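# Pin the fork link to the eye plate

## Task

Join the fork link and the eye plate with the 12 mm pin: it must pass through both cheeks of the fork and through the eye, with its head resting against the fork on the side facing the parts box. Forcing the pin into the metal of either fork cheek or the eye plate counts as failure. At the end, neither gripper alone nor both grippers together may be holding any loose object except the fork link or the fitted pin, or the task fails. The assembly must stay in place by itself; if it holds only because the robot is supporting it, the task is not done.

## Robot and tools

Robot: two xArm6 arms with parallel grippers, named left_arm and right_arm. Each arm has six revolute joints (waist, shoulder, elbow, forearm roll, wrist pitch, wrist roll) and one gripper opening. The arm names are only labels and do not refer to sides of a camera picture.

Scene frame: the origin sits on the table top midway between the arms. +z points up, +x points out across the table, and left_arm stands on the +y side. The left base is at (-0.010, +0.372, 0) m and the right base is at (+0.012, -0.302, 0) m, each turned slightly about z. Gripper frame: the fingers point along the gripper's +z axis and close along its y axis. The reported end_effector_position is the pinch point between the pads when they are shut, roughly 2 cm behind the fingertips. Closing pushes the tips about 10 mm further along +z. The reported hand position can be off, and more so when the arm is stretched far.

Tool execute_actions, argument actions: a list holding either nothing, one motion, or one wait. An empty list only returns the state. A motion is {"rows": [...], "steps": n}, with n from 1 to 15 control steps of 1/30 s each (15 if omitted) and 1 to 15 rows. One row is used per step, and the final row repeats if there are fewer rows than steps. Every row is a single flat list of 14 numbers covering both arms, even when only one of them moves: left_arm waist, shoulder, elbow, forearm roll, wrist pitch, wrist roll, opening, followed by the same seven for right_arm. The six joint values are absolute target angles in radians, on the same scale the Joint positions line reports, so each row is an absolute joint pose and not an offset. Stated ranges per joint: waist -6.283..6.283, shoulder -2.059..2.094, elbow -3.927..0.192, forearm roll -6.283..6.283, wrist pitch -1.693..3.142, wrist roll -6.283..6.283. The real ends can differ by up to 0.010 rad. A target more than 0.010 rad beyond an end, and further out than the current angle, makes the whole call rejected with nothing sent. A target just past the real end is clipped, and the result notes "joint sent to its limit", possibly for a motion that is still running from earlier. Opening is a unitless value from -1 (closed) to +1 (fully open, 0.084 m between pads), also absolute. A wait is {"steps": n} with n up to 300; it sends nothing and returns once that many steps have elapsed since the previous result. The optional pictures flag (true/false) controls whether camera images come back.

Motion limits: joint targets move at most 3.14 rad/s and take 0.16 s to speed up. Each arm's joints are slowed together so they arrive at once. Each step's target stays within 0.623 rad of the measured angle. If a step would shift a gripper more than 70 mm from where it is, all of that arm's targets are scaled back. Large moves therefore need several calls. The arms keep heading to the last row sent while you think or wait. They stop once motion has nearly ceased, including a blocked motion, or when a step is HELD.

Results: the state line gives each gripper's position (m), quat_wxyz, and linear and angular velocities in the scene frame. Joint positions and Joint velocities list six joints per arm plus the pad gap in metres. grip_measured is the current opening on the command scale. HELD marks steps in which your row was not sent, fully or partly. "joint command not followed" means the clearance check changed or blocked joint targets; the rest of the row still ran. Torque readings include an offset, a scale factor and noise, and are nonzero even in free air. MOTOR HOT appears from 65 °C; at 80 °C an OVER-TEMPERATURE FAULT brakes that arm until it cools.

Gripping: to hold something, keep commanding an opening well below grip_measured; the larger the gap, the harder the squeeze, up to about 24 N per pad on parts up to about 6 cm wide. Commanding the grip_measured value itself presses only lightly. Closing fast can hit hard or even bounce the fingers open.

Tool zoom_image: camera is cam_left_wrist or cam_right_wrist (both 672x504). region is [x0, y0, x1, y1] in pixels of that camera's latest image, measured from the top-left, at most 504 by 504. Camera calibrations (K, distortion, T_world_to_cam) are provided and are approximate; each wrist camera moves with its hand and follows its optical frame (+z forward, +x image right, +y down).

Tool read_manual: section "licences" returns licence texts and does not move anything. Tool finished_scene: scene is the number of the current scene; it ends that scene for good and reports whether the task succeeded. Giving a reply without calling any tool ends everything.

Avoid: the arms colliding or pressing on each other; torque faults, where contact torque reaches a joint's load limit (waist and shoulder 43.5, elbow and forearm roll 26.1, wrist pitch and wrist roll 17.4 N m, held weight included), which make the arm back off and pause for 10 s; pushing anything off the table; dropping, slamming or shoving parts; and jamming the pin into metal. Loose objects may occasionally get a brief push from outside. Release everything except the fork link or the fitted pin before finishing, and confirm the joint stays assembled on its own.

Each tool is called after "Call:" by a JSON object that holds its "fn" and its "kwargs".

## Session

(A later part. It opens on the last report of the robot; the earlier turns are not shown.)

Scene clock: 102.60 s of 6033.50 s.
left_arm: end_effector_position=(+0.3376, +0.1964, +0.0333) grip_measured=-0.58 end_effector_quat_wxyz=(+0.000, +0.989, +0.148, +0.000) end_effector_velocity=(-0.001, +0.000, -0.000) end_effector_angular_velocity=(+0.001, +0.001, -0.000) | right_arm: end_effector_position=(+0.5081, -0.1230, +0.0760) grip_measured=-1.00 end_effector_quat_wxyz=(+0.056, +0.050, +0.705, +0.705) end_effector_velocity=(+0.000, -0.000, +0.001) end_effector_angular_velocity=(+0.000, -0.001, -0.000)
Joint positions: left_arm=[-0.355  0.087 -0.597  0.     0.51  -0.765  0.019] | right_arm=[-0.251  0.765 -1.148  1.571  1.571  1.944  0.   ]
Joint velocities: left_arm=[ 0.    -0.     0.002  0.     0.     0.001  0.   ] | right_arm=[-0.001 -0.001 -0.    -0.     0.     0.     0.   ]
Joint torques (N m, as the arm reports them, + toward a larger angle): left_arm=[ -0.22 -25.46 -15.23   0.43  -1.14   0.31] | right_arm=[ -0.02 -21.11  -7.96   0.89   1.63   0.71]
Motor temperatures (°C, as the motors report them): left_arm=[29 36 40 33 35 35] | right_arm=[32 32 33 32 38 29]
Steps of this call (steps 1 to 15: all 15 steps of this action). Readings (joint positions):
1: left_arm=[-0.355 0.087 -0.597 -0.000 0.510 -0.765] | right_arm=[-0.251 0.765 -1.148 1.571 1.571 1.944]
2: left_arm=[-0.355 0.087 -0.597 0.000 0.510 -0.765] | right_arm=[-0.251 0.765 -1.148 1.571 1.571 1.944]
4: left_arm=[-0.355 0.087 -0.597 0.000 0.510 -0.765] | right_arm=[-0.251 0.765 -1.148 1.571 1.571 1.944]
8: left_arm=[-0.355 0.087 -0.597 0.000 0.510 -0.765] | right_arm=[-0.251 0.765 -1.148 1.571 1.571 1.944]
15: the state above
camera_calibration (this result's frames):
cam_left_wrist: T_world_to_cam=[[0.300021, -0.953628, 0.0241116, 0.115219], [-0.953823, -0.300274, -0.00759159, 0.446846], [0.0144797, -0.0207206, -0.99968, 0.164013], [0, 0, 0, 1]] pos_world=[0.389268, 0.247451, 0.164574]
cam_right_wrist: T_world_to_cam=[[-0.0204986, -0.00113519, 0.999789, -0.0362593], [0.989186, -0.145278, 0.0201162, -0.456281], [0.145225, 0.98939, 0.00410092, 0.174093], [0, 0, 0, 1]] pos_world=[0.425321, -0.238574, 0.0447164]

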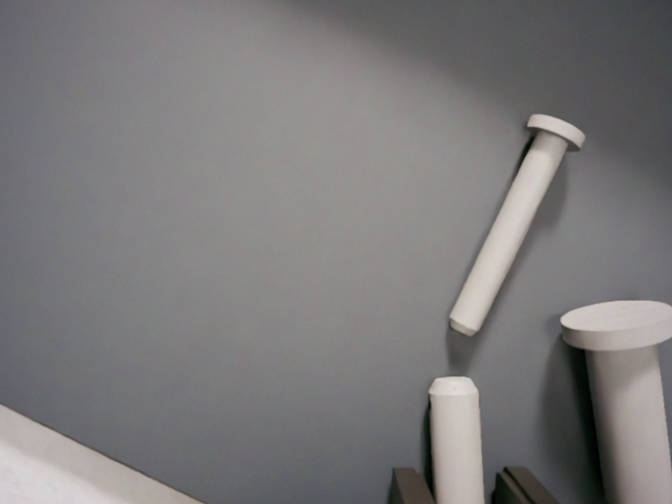

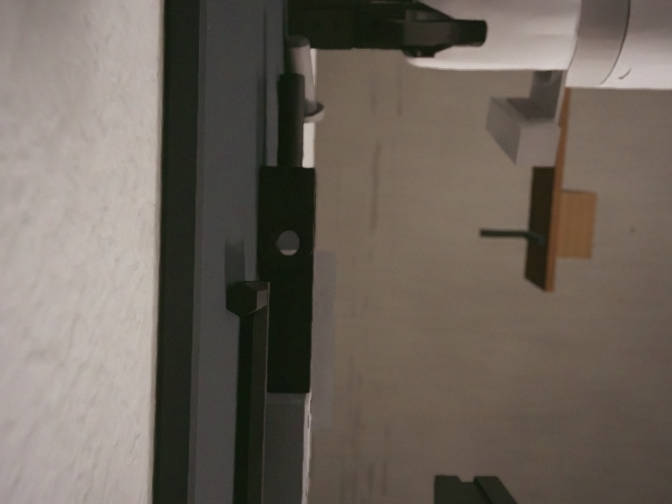

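Call:
{"fn": "execute_actions", "kwargs": {"actions": [{"rows":[[-0.3548,-0.093,-0.637,0,0.73,-0.765,-1,-0.251,0.765,-1.148,1.571,1.571,1.944,-1]]}], "pictures": false}}

Call:
{"fn": "execute_actions", "kwargs": {"actions": [{"rows":[[-0.3548,-0.093,-0.637,0,0.73,-0.2,-1,-0.251,0.765,-1.148,1.571,1.571,1.944,-1]],"steps":10}], "pictures": false}}

Call:
{"fn": "execute_actions", "kwargs": {"actions": [{"rows":[[-0.3548,0.13,-0.93,-0.05,0.78,0.6,-1,-0.251,0.765,-1.148,1.571,1.571,1.944,-1]]}], "pictures": false}}

Call:
{"fn": "execute_actions", "kwargs": {"actions": [{"rows":[[-0.3604,0.39,-1.235,-0.1015,0.823,1.369,-1,-0.251,0.765,-1.148,1.571,1.571,1.944,-1]]}], "pictures": false}}

Call:
{"fn": "execute_actions", "kwargs": {"actions": [{"steps":20}], "pictures": false}}

Call:
{"fn": "execute_actions", "kwargs": {"actions": [{"rows":[[-0.3604,0.4963,-1.226,-0.1015,0.7077,1.369,-1,-0.251,0.765,-1.148,1.571,1.571,1.944,-1]]}], "pictures": false}}

Call:
{"fn": "execute_actions", "kwargs": {"actions": [{"steps":20}]}}

Call:
{"fn": "zoom_image", "kwargs": {"camera": "cam_right_wrist", "region": [250,205,326,281]}}

Scene clock: 117.53 s of 6033.50 s.
left_arm: end_effector_position=(+0.3369, +0.1968, +0.0981) grip_measured=-0.58 end_effector_quat_wxyz=(-0.001, +0.989, +0.148, -0.001) end_effector_velocity=(+0.000, -0.000, +0.011) end_effector_angular_velocity=(+0.001, +0.000, -0.001) | right_arm: end_effector_position=(+0.5081, -0.1230, +0.0760) grip_measured=-1.00 end_effector_quat_wxyz=(+0.056, +0.050, +0.705, +0.705) end_effector_velocity=(+0.000, -0.001, +0.000) end_effector_angular_velocity=(-0.001, -0.001, -0.001)
Joint positions: left_arm=[-0.355 -0.089 -0.635  0.     0.726 -0.765  0.019] | right_arm=[-0.251  0.765 -1.148  1.571  1.571  1.944  0.   ]
Joint velocities: left_arm=[-0.    -0.026 -0.012  0.001  0.038  0.     0.   ] | right_arm=[-0.001 -0.001  0.     0.    -0.001 -0.     0.   ]
Joint torques (N m, as the arm reports them, + toward a larger angle): left_arm=[ -0.44 -23.69 -18.11   0.41  -1.25   0.41] | right_arm=[ -0.11 -21.31  -7.96   1.13   1.58   0.67]
Motor temperatures (°C, as the motors report them): left_arm=[29 36 40 33 35 35] | right_arm=[32 32 33 32 38 29]
Steps of this call (steps 1 to 15: the robot went on to your last target; steps 16 to 90: nothing new was sent; then 11.43 s passed at rest; steps 91 to 105: all 15 steps of this action). Readings (joint positions):
91: left_arm=[-0.355 0.087 -0.597 0.000 0.510 -0.765] | right_arm=[-0.251 0.765 -1.148 1.571 1.571 1.944]
92: left_arm=[-0.355 0.084 -0.598 0.000 0.516 -0.765] | right_arm=[-0.251 0.765 -1.148 1.571 1.571 1.944]
94: left_arm=[-0.355 0.052 -0.602 0.000 0.561 -0.765] | right_arm=[-0.251 0.765 -1.148 1.571 1.571 1.944]
98: left_arm=[-0.355 -0.061 -0.634 -0.000 0.683 -0.765] | right_arm=[-0.251 0.765 -1.148 1.571 1.571 1.944]
105: the state above

Scene clock: 117.87 s of 6033.50 s.
left_arm: end_effector_position=(+0.3375, +0.1964, +0.1000) grip_measured=-0.58 end_effector_quat_wxyz=(-0.000, +0.998, -0.067, -0.000) end_effector_velocity=(+0.000, -0.000, +0.001) end_effector_angular_velocity=(-0.002, -0.002, -1.468) | right_arm: end_effector_position=(+0.5081, -0.1230, +0.0760) grip_measured=-1.00 end_effector_quat_wxyz=(+0.056, +0.050, +0.705, +0.705) end_effector_velocity=(+0.000, -0.000, +0.000) end_effector_angular_velocity=(-0.000, -0.001, -0.001)
Joint positions: left_arm=[-0.355 -0.093 -0.637  0.     0.73  -0.335  0.019] | right_arm=[-0.251  0.765 -1.148  1.571  1.571  1.944  0.   ]
Joint velocities: left_arm=[-0.    -0.003 -0.001 -0.     0.001  1.468  0.   ] | right_arm=[-0.001 -0.001 -0.     0.    -0.     0.     0.   ]
Joint torques (N m, as the arm reports them, + toward a larger angle): left_arm=[ -0.32 -23.11 -18.14   0.4   -1.29  -0.47] | right_arm=[ -0.38 -20.98  -7.86   0.93   1.58   0.67]
Motor temperatures (°C, as the motors report them): left_arm=[29 36 40 33 35 35] | right_arm=[32 32 33 32 38 29]
Steps of this call (steps 1 to 10: all 10 steps of this action). Readings (joint positions):
1: left_arm=[-0.355 -0.090 -0.635 0.000 0.728 -0.765] | right_arm=[-0.251 0.765 -1.148 1.571 1.571 1.944]
2: left_arm=[-0.355 -0.090 -0.636 0.000 0.728 -0.759] | right_arm=[-0.251 0.765 -1.148 1.571 1.571 1.944]
4: left_arm=[-0.355 -0.091 -0.636 -0.000 0.729 -0.714] | right_arm=[-0.251 0.765 -1.148 1.571 1.571 1.944]
8: left_arm=[-0.355 -0.092 -0.637 0.000 0.730 -0.458] | right_arm=[-0.251 0.765 -1.148 1.571 1.571 1.944]
10: the state above

Scene clock: 118.37 s of 6033.50 s.
left_arm: end_effector_position=(+0.4047, +0.1559, +0.1088) grip_measured=-0.58 end_effector_quat_wxyz=(+0.017, +0.882, -0.471, +0.010) end_effector_velocity=(+0.027, -0.017, +0.001) end_effector_angular_velocity=(-0.015, -0.015, -0.566) | right_arm: end_effector_position=(+0.5081, -0.1230, +0.0760) grip_measured=-1.00 end_effector_quat_wxyz=(+0.056, +0.050, +0.705, +0.705) end_effector_velocity=(+0.000, -0.001, -0.000) end_effector_angular_velocity=(+0.000, +0.001, -0.001)
Joint positions: left_arm=[-0.355  0.121 -0.917 -0.048  0.778  0.546  0.019] | right_arm=[-0.251  0.765 -1.148  1.571  1.571  1.944  0.   ]
Joint velocities: left_arm=[ 0.001  0.093 -0.123 -0.024  0.029  0.583  0.   ] | right_arm=[-0.001  0.001  0.    -0.     0.    -0.     0.   ]
Joint torques (N m, as the arm reports them, + toward a larger angle): left_arm=[ -0.34 -32.8  -18.49   0.6   -1.27  -0.05] | right_arm=[ -0.33 -21.02  -7.96   0.84   1.67   0.67]
Motor temperatures (°C, as the motors report them): left_arm=[29 36 40 33 35 35] | right_arm=[32 32 33 32 38 29]
Steps of this call (steps 1 to 15: all 15 steps of this action). Readings (joint positions):
1: left_arm=[-0.355 -0.093 -0.637 -0.000 0.730 -0.293] | right_arm=[-0.251 0.765 -1.148 1.571 1.571 1.944]
2: left_arm=[-0.355 -0.091 -0.640 -0.001 0.731 -0.258] | right_arm=[-0.251 0.765 -1.148 1.571 1.571 1.944]
4: left_arm=[-0.355 -0.071 -0.665 -0.005 0.736 -0.177] | right_arm=[-0.251 0.765 -1.148 1.571 1.571 1.944]
8: left_arm=[-0.355 0.028 -0.797 -0.027 0.757 0.122] | right_arm=[-0.251 0.765 -1.148 1.571 1.571 1.944]
15: the state above

Scene clock: 118.87 s of 6033.50 s.
left_arm: end_effector_position=(+0.4678, +0.1126, +0.0915) grip_measured=-0.58 end_effector_quat_wxyz=(+0.029, +0.650, -0.759, +0.024) end_effector_velocity=(+0.034, -0.023, -0.003) end_effector_angular_velocity=(-0.035, -0.045, -0.513) | right_arm: end_effector_position=(+0.5081, -0.1230, +0.0760) grip_measured=-1.00 end_effector_quat_wxyz=(+0.056, +0.050, +0.705, +0.705) end_effector_velocity=(+0.000, -0.000, -0.000) end_effector_angular_velocity=(-0.000, +0.001, -0.001)
Joint positions: left_arm=[-0.36   0.378 -1.219 -0.099  0.821  1.319  0.019] | right_arm=[-0.251  0.765 -1.148  1.571  1.571  1.944  0.   ]
Joint velocities: left_arm=[-0.001  0.118 -0.161 -0.027  0.026  0.53   0.   ] | right_arm=[-0.     0.    -0.     0.    -0.001  0.     0.   ]
Joint torques (N m, as the arm reports them, + toward a larger angle): left_arm=[  0.24 -41.35 -19.04   0.37  -1.41   0.04] | right_arm=[ -0.17 -21.23  -7.88   1.01   1.63   0.69]
Motor temperatures (°C, as the motors report them): left_arm=[29 36 40 33 35 35] | right_arm=[32 32 33 32 38 29]
Steps of this call (steps 1 to 15: all 15 steps of this action). Readings (joint positions):
1: left_arm=[-0.355 0.124 -0.921 -0.048 0.778 0.562] | right_arm=[-0.251 0.765 -1.148 1.571 1.571 1.944]
2: left_arm=[-0.355 0.127 -0.925 -0.049 0.780 0.579] | right_arm=[-0.251 0.765 -1.148 1.571 1.571 1.944]
4: left_arm=[-0.355 0.148 -0.951 -0.054 0.784 0.637] | right_arm=[-0.251 0.765 -1.148 1.571 1.571 1.944]
8: left_arm=[-0.358 0.258 -1.082 -0.076 0.801 0.917] | right_arm=[-0.251 0.765 -1.148 1.571 1.571 1.944]
15: the state above

Scene clock: 119.53 s of 6033.50 s.
left_arm: end_effector_position=(+0.4713, +0.1103, +0.0912) grip_measured=-0.58 end_effector_quat_wxyz=(-0.029, -0.631, +0.775, -0.026) end_effector_velocity=(-0.000, -0.000, -0.000) end_effector_angular_velocity=(-0.000, +0.000, -0.001) | right_arm: end_effector_position=(+0.5081, -0.1230, +0.0760) grip_measured=-1.00 end_effector_quat_wxyz=(+0.056, +0.050, +0.705, +0.705) end_effector_velocity=(-0.000, +0.000, -0.000) end_effector_angular_velocity=(-0.000, -0.000, +0.000)
Joint positions: left_arm=[-0.36   0.39  -1.235 -0.101  0.823  1.369  0.019] | right_arm=[-0.251  0.765 -1.148  1.571  1.571  1.944  0.   ]
Joint velocities: left_arm=[-0.     0.    -0.    -0.001  0.     0.001  0.   ] | right_arm=[ 0. -0.  0. -0. -0. -0.  0.]
Joint torques (N m, as the arm reports them, + toward a larger angle): left_arm=[ -0.78 -38.79 -19.08   0.29  -1.25   0.34] | right_arm=[ -0.16 -21.17  -7.9    0.83   1.64   0.68]
Motor temperatures (°C, as the motors report them): left_arm=[29 36 40 33 35 35] | right_arm=[32 32 33 32 38 29]
Steps of this call (steps 1 to 20: the robot went on to your last target). Readings (joint positions):
1: left_arm=[-0.360 0.382 -1.224 -0.100 0.822 1.334] | right_arm=[-0.251 0.765 -1.148 1.571 1.571 1.944]
2: left_arm=[-0.360 0.384 -1.227 -0.100 0.822 1.345] | right_arm=[-0.251 0.765 -1.148 1.571 1.571 1.944]
4: left_arm=[-0.360 0.386 -1.231 -0.101 0.822 1.357] | right_arm=[-0.251 0.765 -1.148 1.571 1.571 1.944]
8: left_arm=[-0.360 0.388 -1.234 -0.101 0.823 1.366] | right_arm=[-0.251 0.765 -1.148 1.571 1.571 1.944]
20: the state above

Scene clock: 120.03 s of 6033.50 s.
left_arm: end_effector_position=(+0.4765, +0.1107, +0.0408) grip_measured=-0.58 end_effector_quat_wxyz=(+0.025, +0.634, -0.772, +0.026) end_effector_velocity=(-0.006, +0.003, -0.013) end_effector_angular_velocity=(+0.008, +0.016, +0.001) | right_arm: end_effector_position=(+0.5081, -0.1230, +0.0760) grip_measured=-1.00 end_effector_quat_wxyz=(+0.056, +0.050, +0.705, +0.705) end_effector_velocity=(+0.000, +0.000, +0.000) end_effector_angular_velocity=(-0.001, -0.000, +0.000)
Joint positions: left_arm=[-0.36   0.494 -1.228 -0.102  0.709  1.369  0.019] | right_arm=[-0.251  0.765 -1.148  1.571  1.571  1.944  0.   ]
Joint velocities: left_arm=[-0.     0.017  0.014 -0.001 -0.012  0.001  0.   ] | right_arm=[ 0.001 -0.001 -0.     0.    -0.001  0.     0.   ]
Joint torques (N m, as the arm reports them, + toward a larger angle): left_arm=[ -0.55 -39.41 -17.61   0.13  -1.24   0.23] | right_arm=[ -0.35 -21.43  -7.79   1.     1.67   0.69]
Motor temperatures (°C, as the motors report them): left_arm=[29 36 40 33 35 35] | right_arm=[32 32 33 32 38 29]
Steps of this call (steps 1 to 15: all 15 steps of this action). Readings (joint positions):
1: left_arm=[-0.360 0.390 -1.235 -0.101 0.823 1.369] | right_arm=[-0.251 0.765 -1.148 1.571 1.571 1.944]
2: left_arm=[-0.360 0.393 -1.235 -0.102 0.817 1.369] | right_arm=[-0.251 0.765 -1.148 1.571 1.571 1.944]
4: left_arm=[-0.360 0.423 -1.238 -0.102 0.779 1.369] | right_arm=[-0.251 0.765 -1.148 1.571 1.571 1.944]
8: left_arm=[-0.360 0.488 -1.221 -0.101 0.726 1.369] | right_arm=[-0.251 0.765 -1.148 1.571 1.571 1.944]
15: the state above

Scene clock: 120.70 s of 6033.50 s.
left_arm: end_effector_position=(+0.4754, +0.1112, +0.0387) grip_measured=-0.58 end_effector_quat_wxyz=(+0.025, +0.634, -0.772, +0.024) end_effector_velocity=(-0.000, +0.000, -0.001) end_effector_angular_velocity=(+0.001, +0.001, +0.001) | right_arm: end_effector_position=(+0.5081, -0.1230, +0.0760) grip_measured=-1.00 end_effector_quat_wxyz=(+0.056, +0.050, +0.705, +0.705) end_effector_velocity=(-0.000, +0.001, +0.000) end_effector_angular_velocity=(-0.000, -0.001, +0.002)
Joint positions: left_arm=[-0.36   0.496 -1.226 -0.101  0.708  1.369  0.019] | right_arm=[-0.251  0.765 -1.148  1.571  1.571  1.944  0.   ]
Joint velocities: left_arm=[ 0.     0.     0.001  0.     0.    -0.    -0.   ] | right_arm=[ 0.002 -0.001 -0.     0.    -0.    -0.     0.   ]
Joint torques (N m, as the arm reports them, + toward a larger angle): left_arm=[ -0.69 -40.02 -18.11   0.26  -1.33   0.32] | right_arm=[ -0.07 -21.24  -7.96   0.98   1.58   0.64]
Motor temperatures (°C, as the motors report them): left_arm=[29 36 40 33 35 35] | right_arm=[32 32 33 32 38 29]
Steps of this call (steps 1 to 15: the robot went on to your last target; steps 16 to 20: nothing new was sent). Readings (joint positions):
1: left_arm=[-0.360 0.494 -1.227 -0.102 0.708 1.369] | right_arm=[-0.251 0.765 -1.148 1.571 1.571 1.944]
2: left_arm=[-0.360 0.495 -1.227 -0.102 0.708 1.369] | right_arm=[-0.251 0.765 -1.148 1.571 1.571 1.944]
4: left_arm=[-0.360 0.495 -1.226 -0.102 0.708 1.369] | right_arm=[-0.251 0.765 -1.148 1.571 1.571 1.944]
8: left_arm=[-0.360 0.496 -1.226 -0.102 0.708 1.369] | right_arm=[-0.251 0.765 -1.148 1.571 1.571 1.944]
20: the state above
All arms were judged still, so your last target was given up. Only a new action makes them travel on or press farther. Fingers that are still opening or closing keep moving.
camera_calibration (this result's frames):
cam_left_wrist: T_world_to_cam=[[-0.982003, 0.187912, 0.0189399, 0.475251], [0.185938, 0.979499, -0.0775174, -0.128701], [-0.0331181, -0.0726007, -0.996811, 0.193955], [0, 0, 0, 1]] pos_world=[0.497052, 0.0508386, 0.174359]
cam_right_wrist: T_world_to_cam=[[-0.0204982, -0.0011353, 0.999789, -0.0362595], [0.989186, -0.145279, 0.0201158, -0.456281], [0.145225, 0.98939, 0.00410097, 0.174092], [0, 0, 0, 1]] pos_world=[0.425321, -0.238574, 0.0447163]

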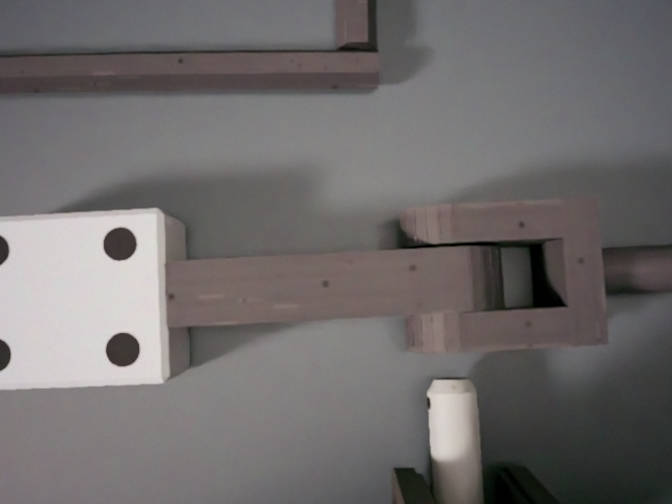

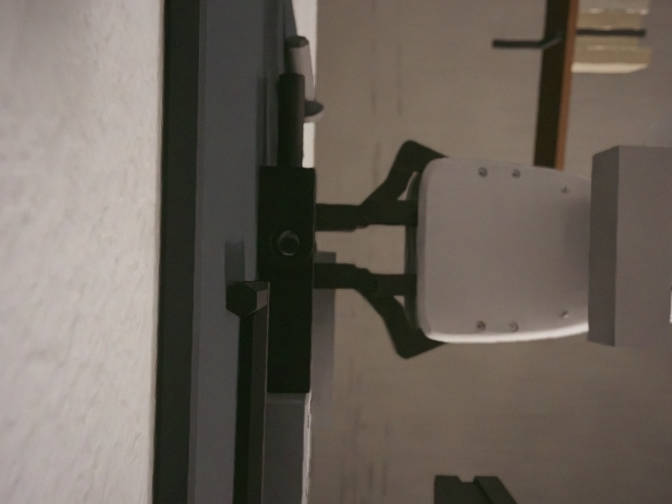

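Region (250, 205, 326, 281) of cam_right_wrist's 672x504 image, scaled by 6.632, with more detail than that image has.

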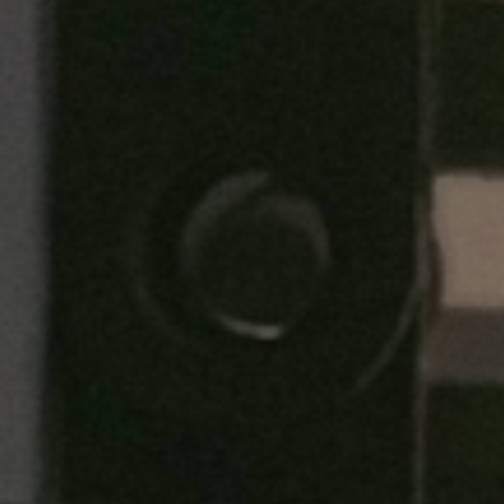

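Call:
{"fn": "execute_actions", "kwargs": {"actions": [{"rows":[[-0.3697,0.497,-1.2288,-0.1015,0.7098,1.3597,-1,-0.251,0.765,-1.148,1.571,1.571,1.944,-1]]}], "pictures": false}}

Call:
{"fn": "execute_actions", "kwargs": {"actions": [{"steps":10}]}}

Call:
{"fn": "zoom_image", "kwargs": {"camera": "cam_right_wrist", "region": [250,205,326,281]}}

Scene clock: 129.10 s of 6033.50 s.
left_arm: end_effector_position=(+0.4735, +0.1065, +0.0391) grip_measured=-0.58 end_effector_quat_wxyz=(+0.026, +0.634, -0.772, +0.024) end_effector_velocity=(+0.000, -0.001, +0.000) end_effector_angular_velocity=(-0.001, -0.001, +0.000) | right_arm: end_effector_position=(+0.5081, -0.1230, +0.0760) grip_measured=-1.00 end_effector_quat_wxyz=(+0.056, +0.050, +0.705, +0.705) end_effector_velocity=(+0.000, -0.000, -0.001) end_effector_angular_velocity=(-0.002, +0.001, -0.001)
Joint positions: left_arm=[-0.37   0.497 -1.229 -0.101  0.71   1.36   0.019] | right_arm=[-0.251  0.765 -1.148  1.571  1.571  1.944  0.   ]
Joint velocities: left_arm=[-0.001  0.    -0.002 -0.     0.    -0.001  0.   ] | right_arm=[ 0.     0.001 -0.     0.    -0.003 -0.     0.   ]
Joint torques (N m, as the arm reports them, + toward a larger angle): left_arm=[ -0.69 -40.1  -18.3    0.43  -1.25   0.35] | right_arm=[ -0.01 -21.05  -7.98   0.96   1.57   0.63]
Motor temperatures (°C, as the motors report them): left_arm=[29 37 40 33 35 35] | right_arm=[32 32 32 32 38 29]
Steps of this call (steps 1 to 90: nothing new was sent; then 4.90 s passed at rest; steps 91 to 105: all 15 steps of this action). Readings (joint positions):
91: left_arm=[-0.361 0.496 -1.226 -0.101 0.708 1.369] | right_arm=[-0.251 0.765 -1.148 1.571 1.571 1.944]
92: left_arm=[-0.362 0.496 -1.226 -0.101 0.708 1.367] | right_arm=[-0.251 0.765 -1.148 1.571 1.571 1.944]
94: left_arm=[-0.366 0.497 -1.228 -0.102 0.709 1.363] | right_arm=[-0.251 0.765 -1.148 1.571 1.571 1.944]
98: left_arm=[-0.369 0.497 -1.229 -0.102 0.710 1.361] | right_arm=[-0.251 0.765 -1.148 1.571 1.571 1.944]
105: the state above

Scene clock: 129.43 s of 6033.50 s.
left_arm: end_effector_position=(+0.4735, +0.1064, +0.0392) grip_measured=-0.58 end_effector_quat_wxyz=(+0.026, +0.634, -0.772, +0.024) end_effector_velocity=(-0.000, +0.000, -0.000) end_effector_angular_velocity=(+0.000, +0.000, +0.001) | right_arm: end_effector_position=(+0.5081, -0.1230, +0.0760) grip_measured=-1.00 end_effector_quat_wxyz=(+0.056, +0.050, +0.705, +0.705) end_effector_velocity=(-0.001, +0.001, -0.000) end_effector_angular_velocity=(+0.002, +0.001, +0.002)
Joint positions: left_arm=[-0.37   0.497 -1.229 -0.101  0.71   1.36   0.019] | right_arm=[-0.251  0.765 -1.148  1.571  1.571  1.944  0.   ]
Joint velocities: left_arm=[-0.    -0.     0.     0.    -0.    -0.001  0.   ] | right_arm=[ 0.001  0.001 -0.    -0.     0.002  0.     0.   ]
Joint torques (N m, as the arm reports them, + toward a larger angle): left_arm=[ -0.22 -40.01 -18.35   0.51  -1.41   0.41] | right_arm=[  0.09 -21.02  -7.96   1.     1.59   0.76]
Motor temperatures (°C, as the motors report them): left_arm=[29 37 40 33 35 35] | right_arm=[32 32 32 32 38 29]
Steps of this call (steps 1 to 10: the robot went on to your last target). Readings (joint positions):
1: left_arm=[-0.370 0.497 -1.229 -0.101 0.710 1.360] | right_arm=[-0.251 0.765 -1.148 1.571 1.571 1.944]
2: left_arm=[-0.370 0.497 -1.229 -0.102 0.710 1.360] | right_arm=[-0.251 0.765 -1.148 1.571 1.571 1.944]
4: left_arm=[-0.370 0.497 -1.229 -0.102 0.710 1.360] | right_arm=[-0.251 0.765 -1.148 1.571 1.571 1.944]
8: left_arm=[-0.370 0.497 -1.229 -0.102 0.710 1.360] | right_arm=[-0.251 0.765 -1.148 1.571 1.571 1.944]
10: the state above
camera_calibration (this result's frames):
cam_left_wrist: T_world_to_cam=[[-0.98196, 0.188063, 0.0196728, 0.474155], [0.186029, 0.979467, -0.0777004, -0.123631], [-0.0338814, -0.072639, -0.996783, 0.194357], [0, 0, 0, 1]] pos_world=[0.495185, 0.0460394, 0.174797]
cam_right_wrist: T_world_to_cam=[[-0.0204983, -0.00113524, 0.999789, -0.0362594], [0.989186, -0.145278, 0.020116, -0.456281], [0.145225, 0.98939, 0.00410093, 0.174093], [0, 0, 0, 1]] pos_world=[0.425321, -0.238574, 0.0447163]

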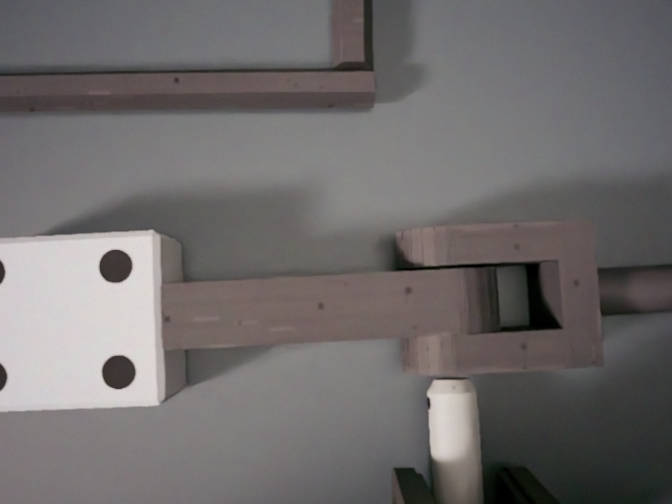

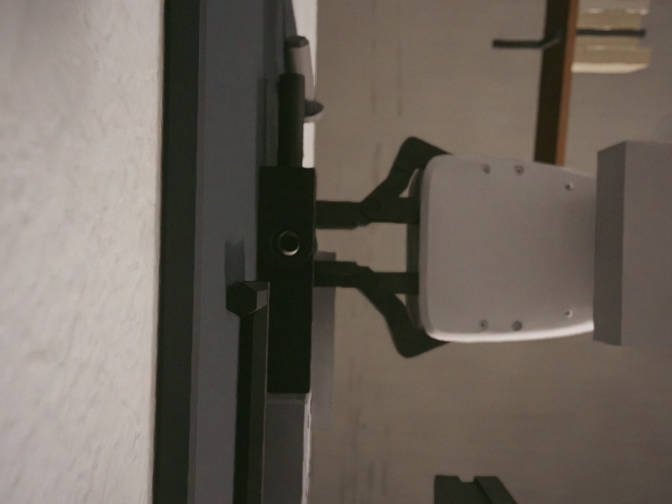

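Region (250, 205, 326, 281) of cam_right_wrist's 672x504 image, scaled by 6.632, with more detail than that image has.

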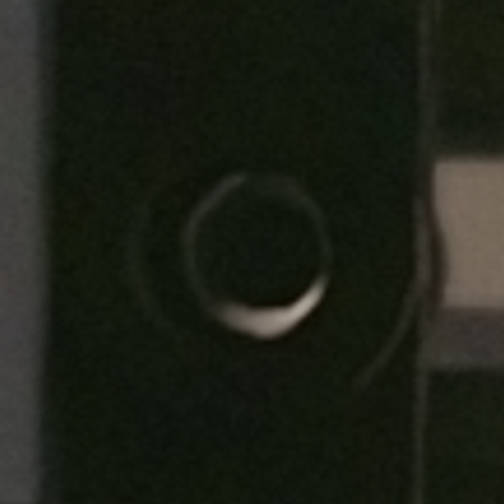

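Call:
{"fn": "execute_actions", "kwargs": {"actions": [{"rows":[[-0.3764,0.5017,-1.2362,-0.1015,0.7125,1.353,-1,-0.251,0.765,-1.148,1.571,1.571,1.944,-1]]}], "pictures": false}}

Call:
{"fn": "execute_actions", "kwargs": {"actions": [{"rows":[[-0.3832,0.5055,-1.2427,-0.1015,0.7152,1.3462,-1,-0.251,0.765,-1.148,1.571,1.571,1.944,-1]]}], "pictures": false}}

Scene clock: 134.57 s of 6033.50 s.
left_arm: end_effector_position=(+0.4731, +0.1024, +0.0391) grip_measured=-0.58 end_effector_quat_wxyz=(+0.026, +0.634, -0.772, +0.024) end_effector_velocity=(+0.000, -0.001, +0.000) end_effector_angular_velocity=(-0.001, -0.000, -0.000) | right_arm: end_effector_position=(+0.5081, -0.1230, +0.0760) grip_measured=-1.00 end_effector_quat_wxyz=(+0.056, +0.050, +0.705, +0.705) end_effector_velocity=(+0.000, -0.000, +0.001) end_effector_angular_velocity=(+0.001, -0.000, -0.000)
Joint positions: left_arm=[-0.376  0.502 -1.236 -0.101  0.712  1.353  0.019] | right_arm=[-0.251  0.765 -1.148  1.571  1.571  1.944  0.   ]
Joint velocities: left_arm=[-0.001 -0.    -0.001 -0.001  0.     0.001 -0.   ] | right_arm=[-0.001 -0.001 -0.     0.     0.001  0.001  0.   ]
Joint torques (N m, as the arm reports them, + toward a larger angle): left_arm=[ -0.4  -40.19 -18.24   0.31  -1.24   0.31] | right_arm=[ -0.18 -21.37  -7.87   0.95   1.58   0.73]
Motor temperatures (°C, as the motors report them): left_arm=[29 37 40 33 35 35] | right_arm=[32 32 32 32 38 29]
Steps of this call (steps 1 to 15: the robot went on to your last target; steps 16 to 90: nothing new was sent; then 1.63 s passed at rest; steps 91 to 105: all 15 steps of this action). Readings (joint positions):
91: left_arm=[-0.370 0.497 -1.229 -0.101 0.710 1.360] | right_arm=[-0.251 0.765 -1.148 1.571 1.571 1.944]
92: left_arm=[-0.371 0.498 -1.230 -0.101 0.710 1.358] | right_arm=[-0.251 0.765 -1.148 1.571 1.571 1.944]
94: left_arm=[-0.374 0.500 -1.233 -0.102 0.711 1.356] | right_arm=[-0.251 0.765 -1.148 1.571 1.571 1.944]
98: left_arm=[-0.376 0.501 -1.236 -0.102 0.712 1.354] | right_arm=[-0.251 0.765 -1.148 1.571 1.571 1.944]
105: the state above

Scene clock: 135.07 s of 6033.50 s.
left_arm: end_effector_position=(+0.4724, +0.0984, +0.0391) grip_measured=-0.58 end_effector_quat_wxyz=(+0.026, +0.634, -0.772, +0.024) end_effector_velocity=(+0.000, -0.001, +0.000) end_effector_angular_velocity=(-0.001, -0.000, +0.000) | right_arm: end_effector_position=(+0.5081, -0.1230, +0.0760) grip_measured=-1.00 end_effector_quat_wxyz=(+0.056, +0.050, +0.705, +0.705) end_effector_velocity=(+0.000, -0.000, -0.000) end_effector_angular_velocity=(-0.000, +0.000, -0.001)
Joint positions: left_arm=[-0.383  0.505 -1.243 -0.101  0.715  1.346  0.019] | right_arm=[-0.251  0.765 -1.148  1.571  1.571  1.944  0.   ]
Joint velocities: left_arm=[-0.001  0.001 -0.001 -0.     0.    -0.     0.   ] | right_arm=[-0.001  0.    -0.    -0.    -0.    -0.     0.   ]
Joint torques (N m, as the arm reports them, + toward a larger angle): left_arm=[ -0.13 -40.21 -18.46   0.2   -1.39   0.36] | right_arm=[ -0.2  -21.14  -7.93   0.9    1.66   0.63]
Motor temperatures (°C, as the motors report them): left_arm=[29 37 40 33 35 35] | right_arm=[32 32 32 32 38 29]
Steps of this call (steps 1 to 15: all 15 steps of this action). Readings (joint positions):
1: left_arm=[-0.376 0.502 -1.236 -0.101 0.713 1.353] | right_arm=[-0.251 0.765 -1.148 1.571 1.571 1.944]
2: left_arm=[-0.377 0.502 -1.237 -0.101 0.713 1.352] | right_arm=[-0.251 0.765 -1.148 1.571 1.571 1.944]
4: left_arm=[-0.380 0.504 -1.240 -0.101 0.714 1.349] | right_arm=[-0.251 0.765 -1.148 1.571 1.571 1.944]
8: left_arm=[-0.383 0.505 -1.242 -0.101 0.715 1.347] | right_arm=[-0.251 0.765 -1.148 1.571 1.571 1.944]
15: the state above

Call:
{"fn": "execute_actions", "kwargs": {"actions": [{"rows":[[-0.3899,0.5097,-1.2497,-0.1015,0.718,1.3395,-1,-0.251,0.765,-1.148,1.571,1.571,1.944,-1]]}], "pictures": false}}

Call:
{"fn": "execute_actions", "kwargs": {"actions": [{"rows":[[-0.3949,0.5129,-1.255,-0.1015,0.7201,1.3345,-1,-0.251,0.765,-1.148,1.571,1.571,1.944,-1]]}], "pictures": false}}

Scene clock: 139.13 s of 6033.50 s.
left_arm: end_effector_position=(+0.4718, +0.0952, +0.0387) grip_measured=-0.58 end_effector_quat_wxyz=(+0.027, +0.634, -0.772, +0.023) end_effector_velocity=(-0.001, -0.001, -0.000) end_effector_angular_velocity=(-0.000, +0.001, -0.000) | right_arm: end_effector_position=(+0.5081, -0.1230, +0.0760) grip_measured=-1.00 end_effector_quat_wxyz=(+0.056, +0.050, +0.705, +0.705) end_effector_velocity=(+0.000, +0.000, +0.001) end_effector_angular_velocity=(+0.001, -0.001, +0.001)
Joint positions: left_arm=[-0.389  0.51  -1.249 -0.101  0.718  1.34   0.019] | right_arm=[-0.251  0.765 -1.148  1.571  1.571  1.944  0.   ]
Joint velocities: left_arm=[-0.002  0.001 -0.    -0.001  0.    -0.001 -0.   ] | right_arm=[ 0.    -0.001 -0.    -0.     0.001  0.     0.   ]
Joint torques (N m, as the arm reports them, + toward a larger angle): left_arm=[ -5.53 -41.97 -20.95  -0.94  -1.84   0.3 ] | right_arm=[ -0.23 -21.34  -7.82   1.02   1.53   0.58]
Motor temperatures (°C, as the motors report them): left_arm=[29 37 40 33 35 35] | right_arm=[32 32 32 32 38 29]
Steps of this call (steps 1 to 15: the robot went on to your last target; steps 16 to 90: nothing new was sent; then 0.57 s passed at rest; steps 91 to 105: all 15 steps of this action). Readings (joint positions):
91: left_arm=[-0.383 0.506 -1.243 -0.101 0.715 1.346] | right_arm=[-0.251 0.765 -1.148 1.571 1.571 1.944]
92: left_arm=[-0.384 0.506 -1.244 -0.101 0.716 1.345] | right_arm=[-0.251 0.765 -1.148 1.571 1.571 1.944]
94: left_arm=[-0.387 0.508 -1.247 -0.101 0.717 1.342] | right_arm=[-0.251 0.765 -1.148 1.571 1.571 1.944]
98: left_arm=[-0.388 0.510 -1.248 -0.101 0.718 1.340] | right_arm=[-0.251 0.765 -1.148 1.571 1.571 1.944]
105: the state above

Scene clock: 139.63 s of 6033.50 s.
left_arm: end_effector_position=(+0.4712, +0.0923, +0.0385) grip_measured=-0.58 end_effector_quat_wxyz=(+0.027, +0.634, -0.772, +0.023) end_effector_velocity=(+0.001, -0.001, +0.001) end_effector_angular_velocity=(-0.002, -0.002, -0.001) | right_arm: end_effector_position=(+0.5081, -0.1230, +0.0760) grip_measured=-1.00 end_effector_quat_wxyz=(+0.056, +0.050, +0.705, +0.705) end_effector_velocity=(-0.000, +0.000, -0.000) end_effector_angular_velocity=(-0.000, +0.000, +0.000)
Joint positions: left_arm=[-0.394  0.513 -1.254 -0.101  0.721  1.335  0.019] | right_arm=[-0.251  0.765 -1.148  1.571  1.571  1.944  0.   ]
Joint velocities: left_arm=[-0.001 -0.    -0.003 -0.001  0.     0.    -0.   ] | right_arm=[ 0.  0.  0. -0. -0.  0.  0.]
Joint torques (N m, as the arm reports them, + toward a larger angle): left_arm=[-10.86 -45.25 -23.63  -1.99  -2.6    0.29] | right_arm=[ -0.23 -21.24  -7.74   0.94   1.56   0.66]
Motor temperatures (°C, as the motors report them): left_arm=[29 37 40 33 35 35] | right_arm=[32 32 32 32 38 29]
Steps of this call (steps 1 to 15: all 15 steps of this action). Readings (joint positions):
1: left_arm=[-0.389 0.510 -1.249 -0.101 0.718 1.339] | right_arm=[-0.251 0.765 -1.148 1.571 1.571 1.944]
2: left_arm=[-0.389 0.511 -1.250 -0.101 0.719 1.338] | right_arm=[-0.251 0.765 -1.148 1.571 1.571 1.944]
4: left_arm=[-0.391 0.512 -1.252 -0.101 0.720 1.336] | right_arm=[-0.251 0.765 -1.148 1.571 1.571 1.944]
8: left_arm=[-0.393 0.513 -1.254 -0.101 0.720 1.335] | right_arm=[-0.251 0.765 -1.148 1.571 1.571 1.944]
15: the state above

Call:
{"fn": "execute_actions", "kwargs": {"actions": [{"rows":[[-0.3949,0.5143,-1.255,-0.1015,0.7187,1.3345,-1,-0.251,0.765,-1.148,1.571,1.571,1.944,-1]]}]}}

Scene clock: 142.80 s of 6033.50 s.
left_arm: end_effector_position=(+0.4716, +0.0909, +0.0390) grip_measured=-0.58 end_effector_quat_wxyz=(+0.026, +0.634, -0.773, +0.024) end_effector_velocity=(+0.001, -0.000, +0.000) end_effector_angular_velocity=(-0.001, -0.001, +0.001) | right_arm: end_effector_position=(+0.5081, -0.1230, +0.0760) grip_measured=-1.00 end_effector_quat_wxyz=(+0.056, +0.050, +0.705, +0.705) end_effector_velocity=(+0.000, -0.001, -0.001) end_effector_angular_velocity=(-0.001, +0.001, -0.002)
Joint positions: left_arm=[-0.396  0.514 -1.255 -0.102  0.719  1.335  0.019] | right_arm=[-0.251  0.765 -1.148  1.571  1.571  1.944  0.   ]
Joint velocities: left_arm=[ 0.     0.001 -0.002 -0.001 -0.001  0.     0.   ] | right_arm=[-0.002  0.001  0.    -0.    -0.001  0.     0.   ]
Joint torques (N m, as the arm reports them, + toward a larger angle): left_arm=[ -9.21 -46.73 -26.13  -1.68  -3.48   0.12] | right_arm=[ -0.25 -21.04  -7.84   0.96   1.58   0.75]
Motor temperatures (°C, as the motors report them): left_arm=[29 37 41 33 35 35] | right_arm=[32 32 32 32 38 29]
Steps of this call (steps 1 to 15: the robot went on to your last target; steps 16 to 80: nothing new was sent; steps 81 to 95: all 15 steps of this action). Readings (joint positions):
81: left_arm=[-0.396 0.513 -1.255 -0.102 0.720 1.334] | right_arm=[-0.251 0.765 -1.148 1.571 1.571 1.944]
82: left_arm=[-0.396 0.513 -1.255 -0.102 0.720 1.334] | right_arm=[-0.251 0.765 -1.148 1.571 1.571 1.944]
84: left_arm=[-0.396 0.513 -1.255 -0.102 0.719 1.335] | right_arm=[-0.251 0.765 -1.148 1.571 1.571 1.944]
88: left_arm=[-0.396 0.514 -1.255 -0.102 0.719 1.335] | right_arm=[-0.251 0.765 -1.148 1.571 1.571 1.944]
95: the state above
camera_calibration (this result's frames):
cam_left_wrist: T_world_to_cam=[[-0.981719, 0.189211, 0.0206603, 0.474966], [0.187061, 0.979176, -0.0788814, -0.108511], [-0.0351553, -0.0735746, -0.99667, 0.193673], [0, 0, 0, 1]] pos_world=[0.49339, 0.0306321, 0.174656]
cam_right_wrist: T_world_to_cam=[[-0.0204983, -0.00113535, 0.999789, -0.0362595], [0.989186, -0.145279, 0.0201159, -0.456281], [0.145225, 0.98939, 0.00410103, 0.174093], [0, 0, 0, 1]] pos_world=[0.425321, -0.238574, 0.0447164]

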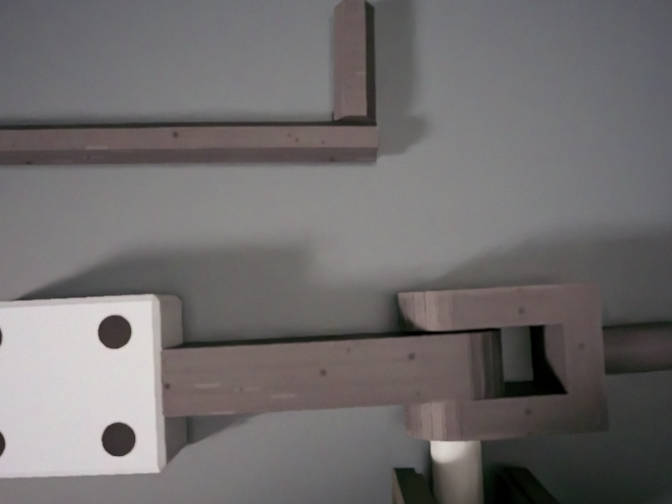

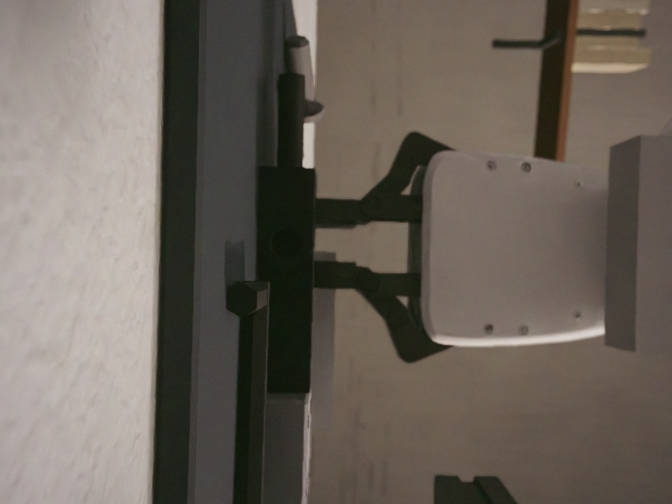

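Call:
{"fn": "execute_actions", "kwargs": {"actions": [{"rows":[[-0.3949,0.5143,-1.255,-0.1015,0.7187,1.3345,-0.35,-0.251,0.765,-1.148,1.571,1.571,1.944,-1]]}], "pictures": false}}

Call:
{"fn": "execute_actions", "kwargs": {"actions": [{"rows":[[-0.3612,0.4937,-1.2208,-0.1015,0.705,1.325,-0.35,-0.251,0.765,-1.148,1.571,1.571,1.944,-1]]}], "pictures": false}}

Call:
{"fn": "execute_actions", "kwargs": {"actions": [{"steps":12}]}}

Scene clock: 148.53 s of 6033.50 s.
left_arm: end_effector_position=(+0.4716, +0.0911, +0.0388) grip_measured=-0.37 end_effector_quat_wxyz=(+0.026, +0.634, -0.773, +0.024) end_effector_velocity=(+0.000, +0.001, -0.000) end_effector_angular_velocity=(+0.001, +0.001, +0.001) | right_arm: end_effector_position=(+0.5081, -0.1230, +0.0760) grip_measured=-1.00 end_effector_quat_wxyz=(+0.056, +0.050, +0.705, +0.705) end_effector_velocity=(+0.000, -0.001, -0.000) end_effector_angular_velocity=(+0.000, +0.001, -0.002)
Joint positions: left_arm=[-0.395  0.514 -1.255 -0.102  0.718  1.334  0.028] | right_arm=[-0.251  0.765 -1.148  1.571  1.571  1.944  0.   ]
Joint velocities: left_arm=[ 0.002 -0.     0.     0.001  0.002  0.     0.   ] | right_arm=[-0.002  0.001  0.    -0.     0.     0.     0.   ]
Joint torques (N m, as the arm reports them, + toward a larger angle): left_arm=[ -0.54 -40.23 -18.09   0.24  -1.19   0.21] | right_arm=[ -0.12 -21.21  -7.97   0.92   1.59   0.67]
Motor temperatures (°C, as the motors report them): left_arm=[29 37 41 33 35 35] | right_arm=[32 32 32 32 38 29]
Steps of this call (steps 1 to 15: the robot went on to your last target; steps 16 to 90: nothing new was sent; then 2.23 s passed at rest; steps 91 to 105: all 15 steps of this action). Readings (joint positions):
91: left_arm=[-0.395 0.514 -1.255 -0.102 0.719 1.335] | right_arm=[-0.251 0.765 -1.148 1.571 1.571 1.944]
92: left_arm=[-0.395 0.514 -1.256 -0.102 0.718 1.334] | right_arm=[-0.251 0.765 -1.148 1.571 1.571 1.944]
94: left_arm=[-0.397 0.513 -1.259 -0.102 0.716 1.334] | right_arm=[-0.251 0.765 -1.148 1.571 1.571 1.944]
98: left_arm=[-0.396 0.513 -1.257 -0.102 0.717 1.334] | right_arm=[-0.251 0.765 -1.148 1.571 1.571 1.944]
105: the state above

Scene clock: 149.03 s of 6033.50 s.
left_arm: end_effector_position=(+0.4742, +0.1111, +0.0384) grip_measured=-0.37 end_effector_quat_wxyz=(+0.026, +0.651, -0.759, +0.024) end_effector_velocity=(+0.000, +0.002, -0.000) end_effector_angular_velocity=(+0.001, +0.000, +0.003) | right_arm: end_effector_position=(+0.5081, -0.1230, +0.0760) grip_measured=-1.00 end_effector_quat_wxyz=(+0.056, +0.050, +0.705, +0.705) end_effector_velocity=(-0.001, +0.000, -0.001) end_effector_angular_velocity=(+0.000, +0.002, +0.001)
Joint positions: left_arm=[-0.362  0.494 -1.221 -0.102  0.705  1.325  0.028] | right_arm=[-0.251  0.765 -1.148  1.571  1.571  1.944  0.   ]
Joint velocities: left_arm=[ 0.003 -0.002  0.004  0.    -0.001 -0.    -0.   ] | right_arm=[ 0.001  0.002  0.     0.    -0.    -0.     0.   ]
Joint torques (N m, as the arm reports them, + toward a larger angle): left_arm=[ -0.42 -39.69 -18.11   0.58  -1.26   0.35] | right_arm=[ -0.3  -21.33  -7.93   0.93   1.64   0.69]
Motor temperatures (°C, as the motors report them): left_arm=[29 37 41 33 35 35] | right_arm=[32 32 32 32 38 29]
Steps of this call (steps 1 to 15: all 15 steps of this action). Readings (joint positions):
1: left_arm=[-0.395 0.514 -1.255 -0.102 0.718 1.334] | right_arm=[-0.251 0.765 -1.148 1.571 1.571 1.944]
2: left_arm=[-0.392 0.512 -1.251 -0.102 0.716 1.333] | right_arm=[-0.251 0.765 -1.148 1.571 1.571 1.944]
4: left_arm=[-0.377 0.503 -1.236 -0.102 0.711 1.329] | right_arm=[-0.251 0.765 -1.148 1.571 1.571 1.944]
8: left_arm=[-0.364 0.496 -1.224 -0.102 0.706 1.326] | right_arm=[-0.251 0.765 -1.148 1.571 1.571 1.944]
15: the state above

Scene clock: 149.43 s of 6033.50 s.
left_arm: end_effector_position=(+0.4743, +0.1114, +0.0384) grip_measured=-0.37 end_effector_quat_wxyz=(+0.026, +0.651, -0.758, +0.024) end_effector_velocity=(-0.000, +0.000, -0.000) end_effector_angular_velocity=(+0.000, +0.001, +0.001) | right_arm: end_effector_position=(+0.5081, -0.1230, +0.0760) grip_measured=-1.00 end_effector_quat_wxyz=(+0.056, +0.050, +0.705, +0.705) end_effector_velocity=(+0.001, -0.001, +0.000) end_effector_angular_velocity=(-0.000, -0.000, -0.003)
Joint positions: left_arm=[-0.361  0.494 -1.221 -0.102  0.705  1.325  0.028] | right_arm=[-0.251  0.765 -1.148  1.571  1.571  1.944  0.   ]
Joint velocities: left_arm=[ 0.     0.     0.001 -0.     0.    -0.001  0.   ] | right_arm=[-0.003 -0.001 -0.    -0.    -0.     0.     0.   ]
Joint torques (N m, as the arm reports them, + toward a larger angle): left_arm=[ -0.3  -39.85 -17.91   0.18  -1.38   0.33] | right_arm=[ -0.02 -21.25  -7.93   0.9    1.63   0.7 ]
Motor temperatures (°C, as the motors report them): left_arm=[29 37 41 33 35 35] | right_arm=[32 32 32 32 38 29]
Steps of this call (steps 1 to 12: the robot went on to your last target). Readings (joint positions):
1: left_arm=[-0.362 0.494 -1.221 -0.102 0.705 1.325] | right_arm=[-0.251 0.765 -1.148 1.571 1.571 1.944]
2: left_arm=[-0.362 0.494 -1.221 -0.102 0.705 1.325] | right_arm=[-0.251 0.765 -1.148 1.571 1.571 1.944]
4: left_arm=[-0.361 0.494 -1.221 -0.102 0.705 1.325] | right_arm=[-0.251 0.765 -1.148 1.571 1.571 1.944]
8: left_arm=[-0.361 0.494 -1.221 -0.102 0.705 1.325] | right_arm=[-0.251 0.765 -1.148 1.571 1.571 1.944]
12: the state above
camera_calibration (this result's frames):
cam_left_wrist: T_world_to_cam=[[-0.989146, 0.145288, 0.0219219, 0.4821], [0.143205, 0.986655, -0.0774872, -0.109188], [-0.0328873, -0.0735068, -0.996752, 0.193629], [0, 0, 0, 1]] pos_world=[0.498872, 0.0519202, 0.173971]
cam_right_wrist: T_world_to_cam=[[-0.0204986, -0.00113518, 0.999789, -0.0362593], [0.989186, -0.145278, 0.0201162, -0.456281], [0.145225, 0.98939, 0.00410091, 0.174093], [0, 0, 0, 1]] pos_world=[0.425321, -0.238574, 0.0447164]

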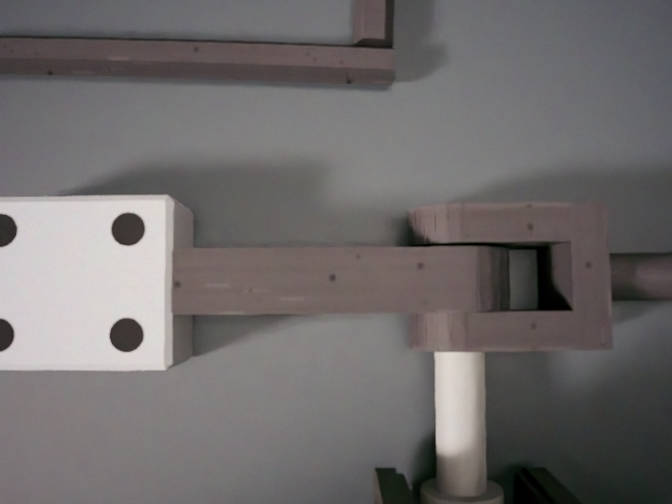

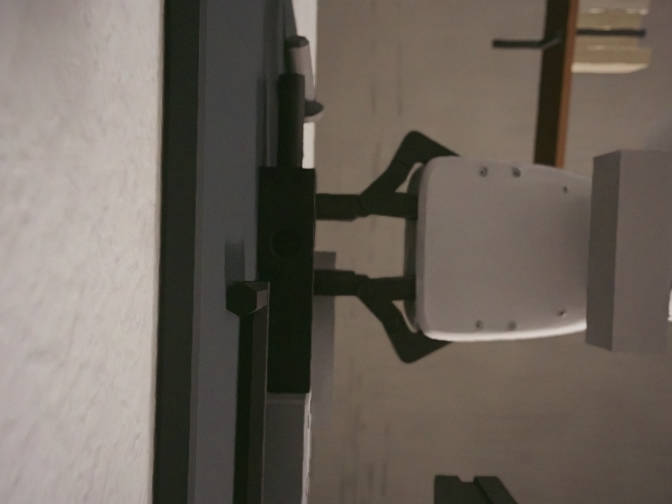

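Call:
{"fn": "execute_actions", "kwargs": {"actions": [{"rows":[[-0.3612,0.4937,-1.2208,-0.1015,0.705,1.325,-1,-0.251,0.765,-1.148,1.571,1.571,1.944,-1]]}], "pictures": false}}

Call:
{"fn": "execute_actions", "kwargs": {"actions": [{"rows":[[-0.3612,0.4917,-1.2208,-0.1015,0.707,1.325,-1,-0.251,0.765,-1.148,1.571,1.571,1.944,-1]]}], "pictures": false}}

Call:
{"fn": "execute_actions", "kwargs": {"actions": [{"rows":[[-0.368,0.4954,-1.227,-0.1015,0.7095,1.3182,-1,-0.251,0.765,-1.148,1.571,1.571,1.944,-1]]}], "pictures": false}}

Scene clock: 155.50 s of 6033.50 s.
left_arm: end_effector_position=(+0.4743, +0.1114, +0.0384) grip_measured=-0.58 end_effector_quat_wxyz=(+0.026, +0.651, -0.758, +0.024) end_effector_velocity=(-0.000, +0.000, -0.001) end_effector_angular_velocity=(+0.001, +0.001, +0.001) | right_arm: end_effector_position=(+0.5081, -0.1230, +0.0760) grip_measured=-1.00 end_effector_quat_wxyz=(+0.056, +0.050, +0.705, +0.705) end_effector_velocity=(+0.000, -0.000, +0.000) end_effector_angular_velocity=(+0.000, -0.001, -0.001)
Joint positions: left_arm=[-0.361  0.494 -1.221 -0.101  0.705  1.325  0.019] | right_arm=[-0.251  0.765 -1.148  1.571  1.571  1.944  0.   ]
Joint velocities: left_arm=[-0.     0.     0.001  0.001 -0.    -0.001 -0.   ] | right_arm=[-0.001 -0.001 -0.     0.     0.    -0.     0.   ]
Joint torques (N m, as the arm reports them, + toward a larger angle): left_arm=[ -0.31 -39.3  -17.99   0.5   -1.51   0.2 ] | right_arm=[ -0.14 -21.24  -7.83   1.06   1.52   0.71]
Motor temperatures (°C, as the motors report them): left_arm=[29 37 41 33 35 35] | right_arm=[32 32 32 32 38 29]
Steps of this call (steps 1 to 15: the robot went on to your last target; steps 16 to 90: nothing new was sent; then 2.57 s passed at rest; steps 91 to 105: all 15 steps of this action). Readings (joint positions):
91: left_arm=[-0.361 0.494 -1.221 -0.101 0.705 1.325] | right_arm=[-0.251 0.765 -1.148 1.571 1.571 1.944]
92: left_arm=[-0.361 0.494 -1.221 -0.101 0.705 1.325] | right_arm=[-0.251 0.765 -1.148 1.571 1.571 1.944]
94: left_arm=[-0.361 0.494 -1.221 -0.101 0.705 1.325] | right_arm=[-0.251 0.765 -1.148 1.571 1.571 1.944]
98: left_arm=[-0.361 0.494 -1.221 -0.101 0.705 1.325] | right_arm=[-0.251 0.765 -1.148 1.571 1.571 1.944]
105: the state above

Scene clock: 156.00 s of 6033.50 s.
left_arm: end_effector_position=(+0.4742, +0.1114, +0.0393) grip_measured=-0.58 end_effector_quat_wxyz=(+0.026, +0.651, -0.758, +0.024) end_effector_velocity=(+0.000, +0.000, +0.000) end_effector_angular_velocity=(+0.000, -0.001, -0.000) | right_arm: end_effector_position=(+0.5081, -0.1230, +0.0760) grip_measured=-1.00 end_effector_quat_wxyz=(+0.056, +0.050, +0.705, +0.705) end_effector_velocity=(-0.000, +0.000, +0.000) end_effector_angular_velocity=(+0.000, +0.000, +0.001)
Joint positions: left_arm=[-0.361  0.492 -1.221 -0.101  0.707  1.325  0.019] | right_arm=[-0.251  0.765 -1.148  1.571  1.571  1.944  0.   ]
Joint velocities: left_arm=[-0.    -0.    -0.     0.001  0.    -0.     0.   ] | right_arm=[ 0.  0. -0. -0.  0.  0.  0.]
Joint torques (N m, as the arm reports them, + toward a larger angle): left_arm=[ -0.42 -39.79 -17.99   0.2   -1.39   0.19] | right_arm=[  0.04 -21.    -7.97   1.08   1.61   0.77]
Motor temperatures (°C, as the motors report them): left_arm=[29 37 41 33 35 35] | right_arm=[32 32 32 32 38 29]
Steps of this call (steps 1 to 15: all 15 steps of this action). Readings (joint positions):
1: left_arm=[-0.361 0.494 -1.221 -0.101 0.705 1.325] | right_arm=[-0.251 0.765 -1.148 1.571 1.571 1.944]
2: left_arm=[-0.361 0.493 -1.221 -0.102 0.705 1.325] | right_arm=[-0.251 0.765 -1.148 1.571 1.571 1.944]
4: left_arm=[-0.361 0.493 -1.221 -0.102 0.706 1.325] | right_arm=[-0.251 0.765 -1.148 1.571 1.571 1.944]
8: left_arm=[-0.361 0.492 -1.221 -0.101 0.707 1.325] | right_arm=[-0.251 0.765 -1.148 1.571 1.571 1.944]
15: the state above

Scene clock: 156.50 s of 6033.50 s.
left_arm: end_effector_position=(+0.4735, +0.1073, +0.0394) grip_measured=-0.58 end_effector_quat_wxyz=(+0.026, +0.651, -0.759, +0.024) end_effector_velocity=(+0.000, +0.000, -0.000) end_effector_angular_velocity=(+0.001, -0.000, -0.001) | right_arm: end_effector_position=(+0.5081, -0.1230, +0.0760) grip_measured=-1.00 end_effector_quat_wxyz=(+0.056, +0.050, +0.705, +0.705) end_effector_velocity=(+0.000, -0.000, +0.001) end_effector_angular_velocity=(+0.001, -0.001, +0.000)
Joint positions: left_arm=[-0.368  0.495 -1.227 -0.102  0.71   1.318  0.019] | right_arm=[-0.251  0.765 -1.148  1.571  1.571  1.944  0.   ]
Joint velocities: left_arm=[ 0.     0.    -0.     0.001  0.     0.001 -0.   ] | right_arm=[-0.    -0.002  0.    -0.     0.001  0.     0.   ]
Joint torques (N m, as the arm reports them, + toward a larger angle): left_arm=[  0.32 -40.34 -18.7    0.31  -1.54   0.05] | right_arm=[ -0.26 -21.12  -7.97   1.04   1.59   0.66]
Motor temperatures (°C, as the motors report them): left_arm=[29 37 41 33 35 35] | right_arm=[32 32 32 32 38 29]
Steps of this call (steps 1 to 15: all 15 steps of this action). Readings (joint positions):
1: left_arm=[-0.361 0.492 -1.221 -0.101 0.707 1.325] | right_arm=[-0.251 0.765 -1.148 1.571 1.571 1.944]
2: left_arm=[-0.362 0.492 -1.222 -0.101 0.708 1.324] | right_arm=[-0.251 0.765 -1.148 1.571 1.571 1.944]
4: left_arm=[-0.364 0.494 -1.224 -0.101 0.709 1.321] | right_arm=[-0.251 0.765 -1.148 1.571 1.571 1.944]
8: left_arm=[-0.368 0.495 -1.226 -0.102 0.709 1.319] | right_arm=[-0.251 0.765 -1.148 1.571 1.571 1.944]
15: the state above


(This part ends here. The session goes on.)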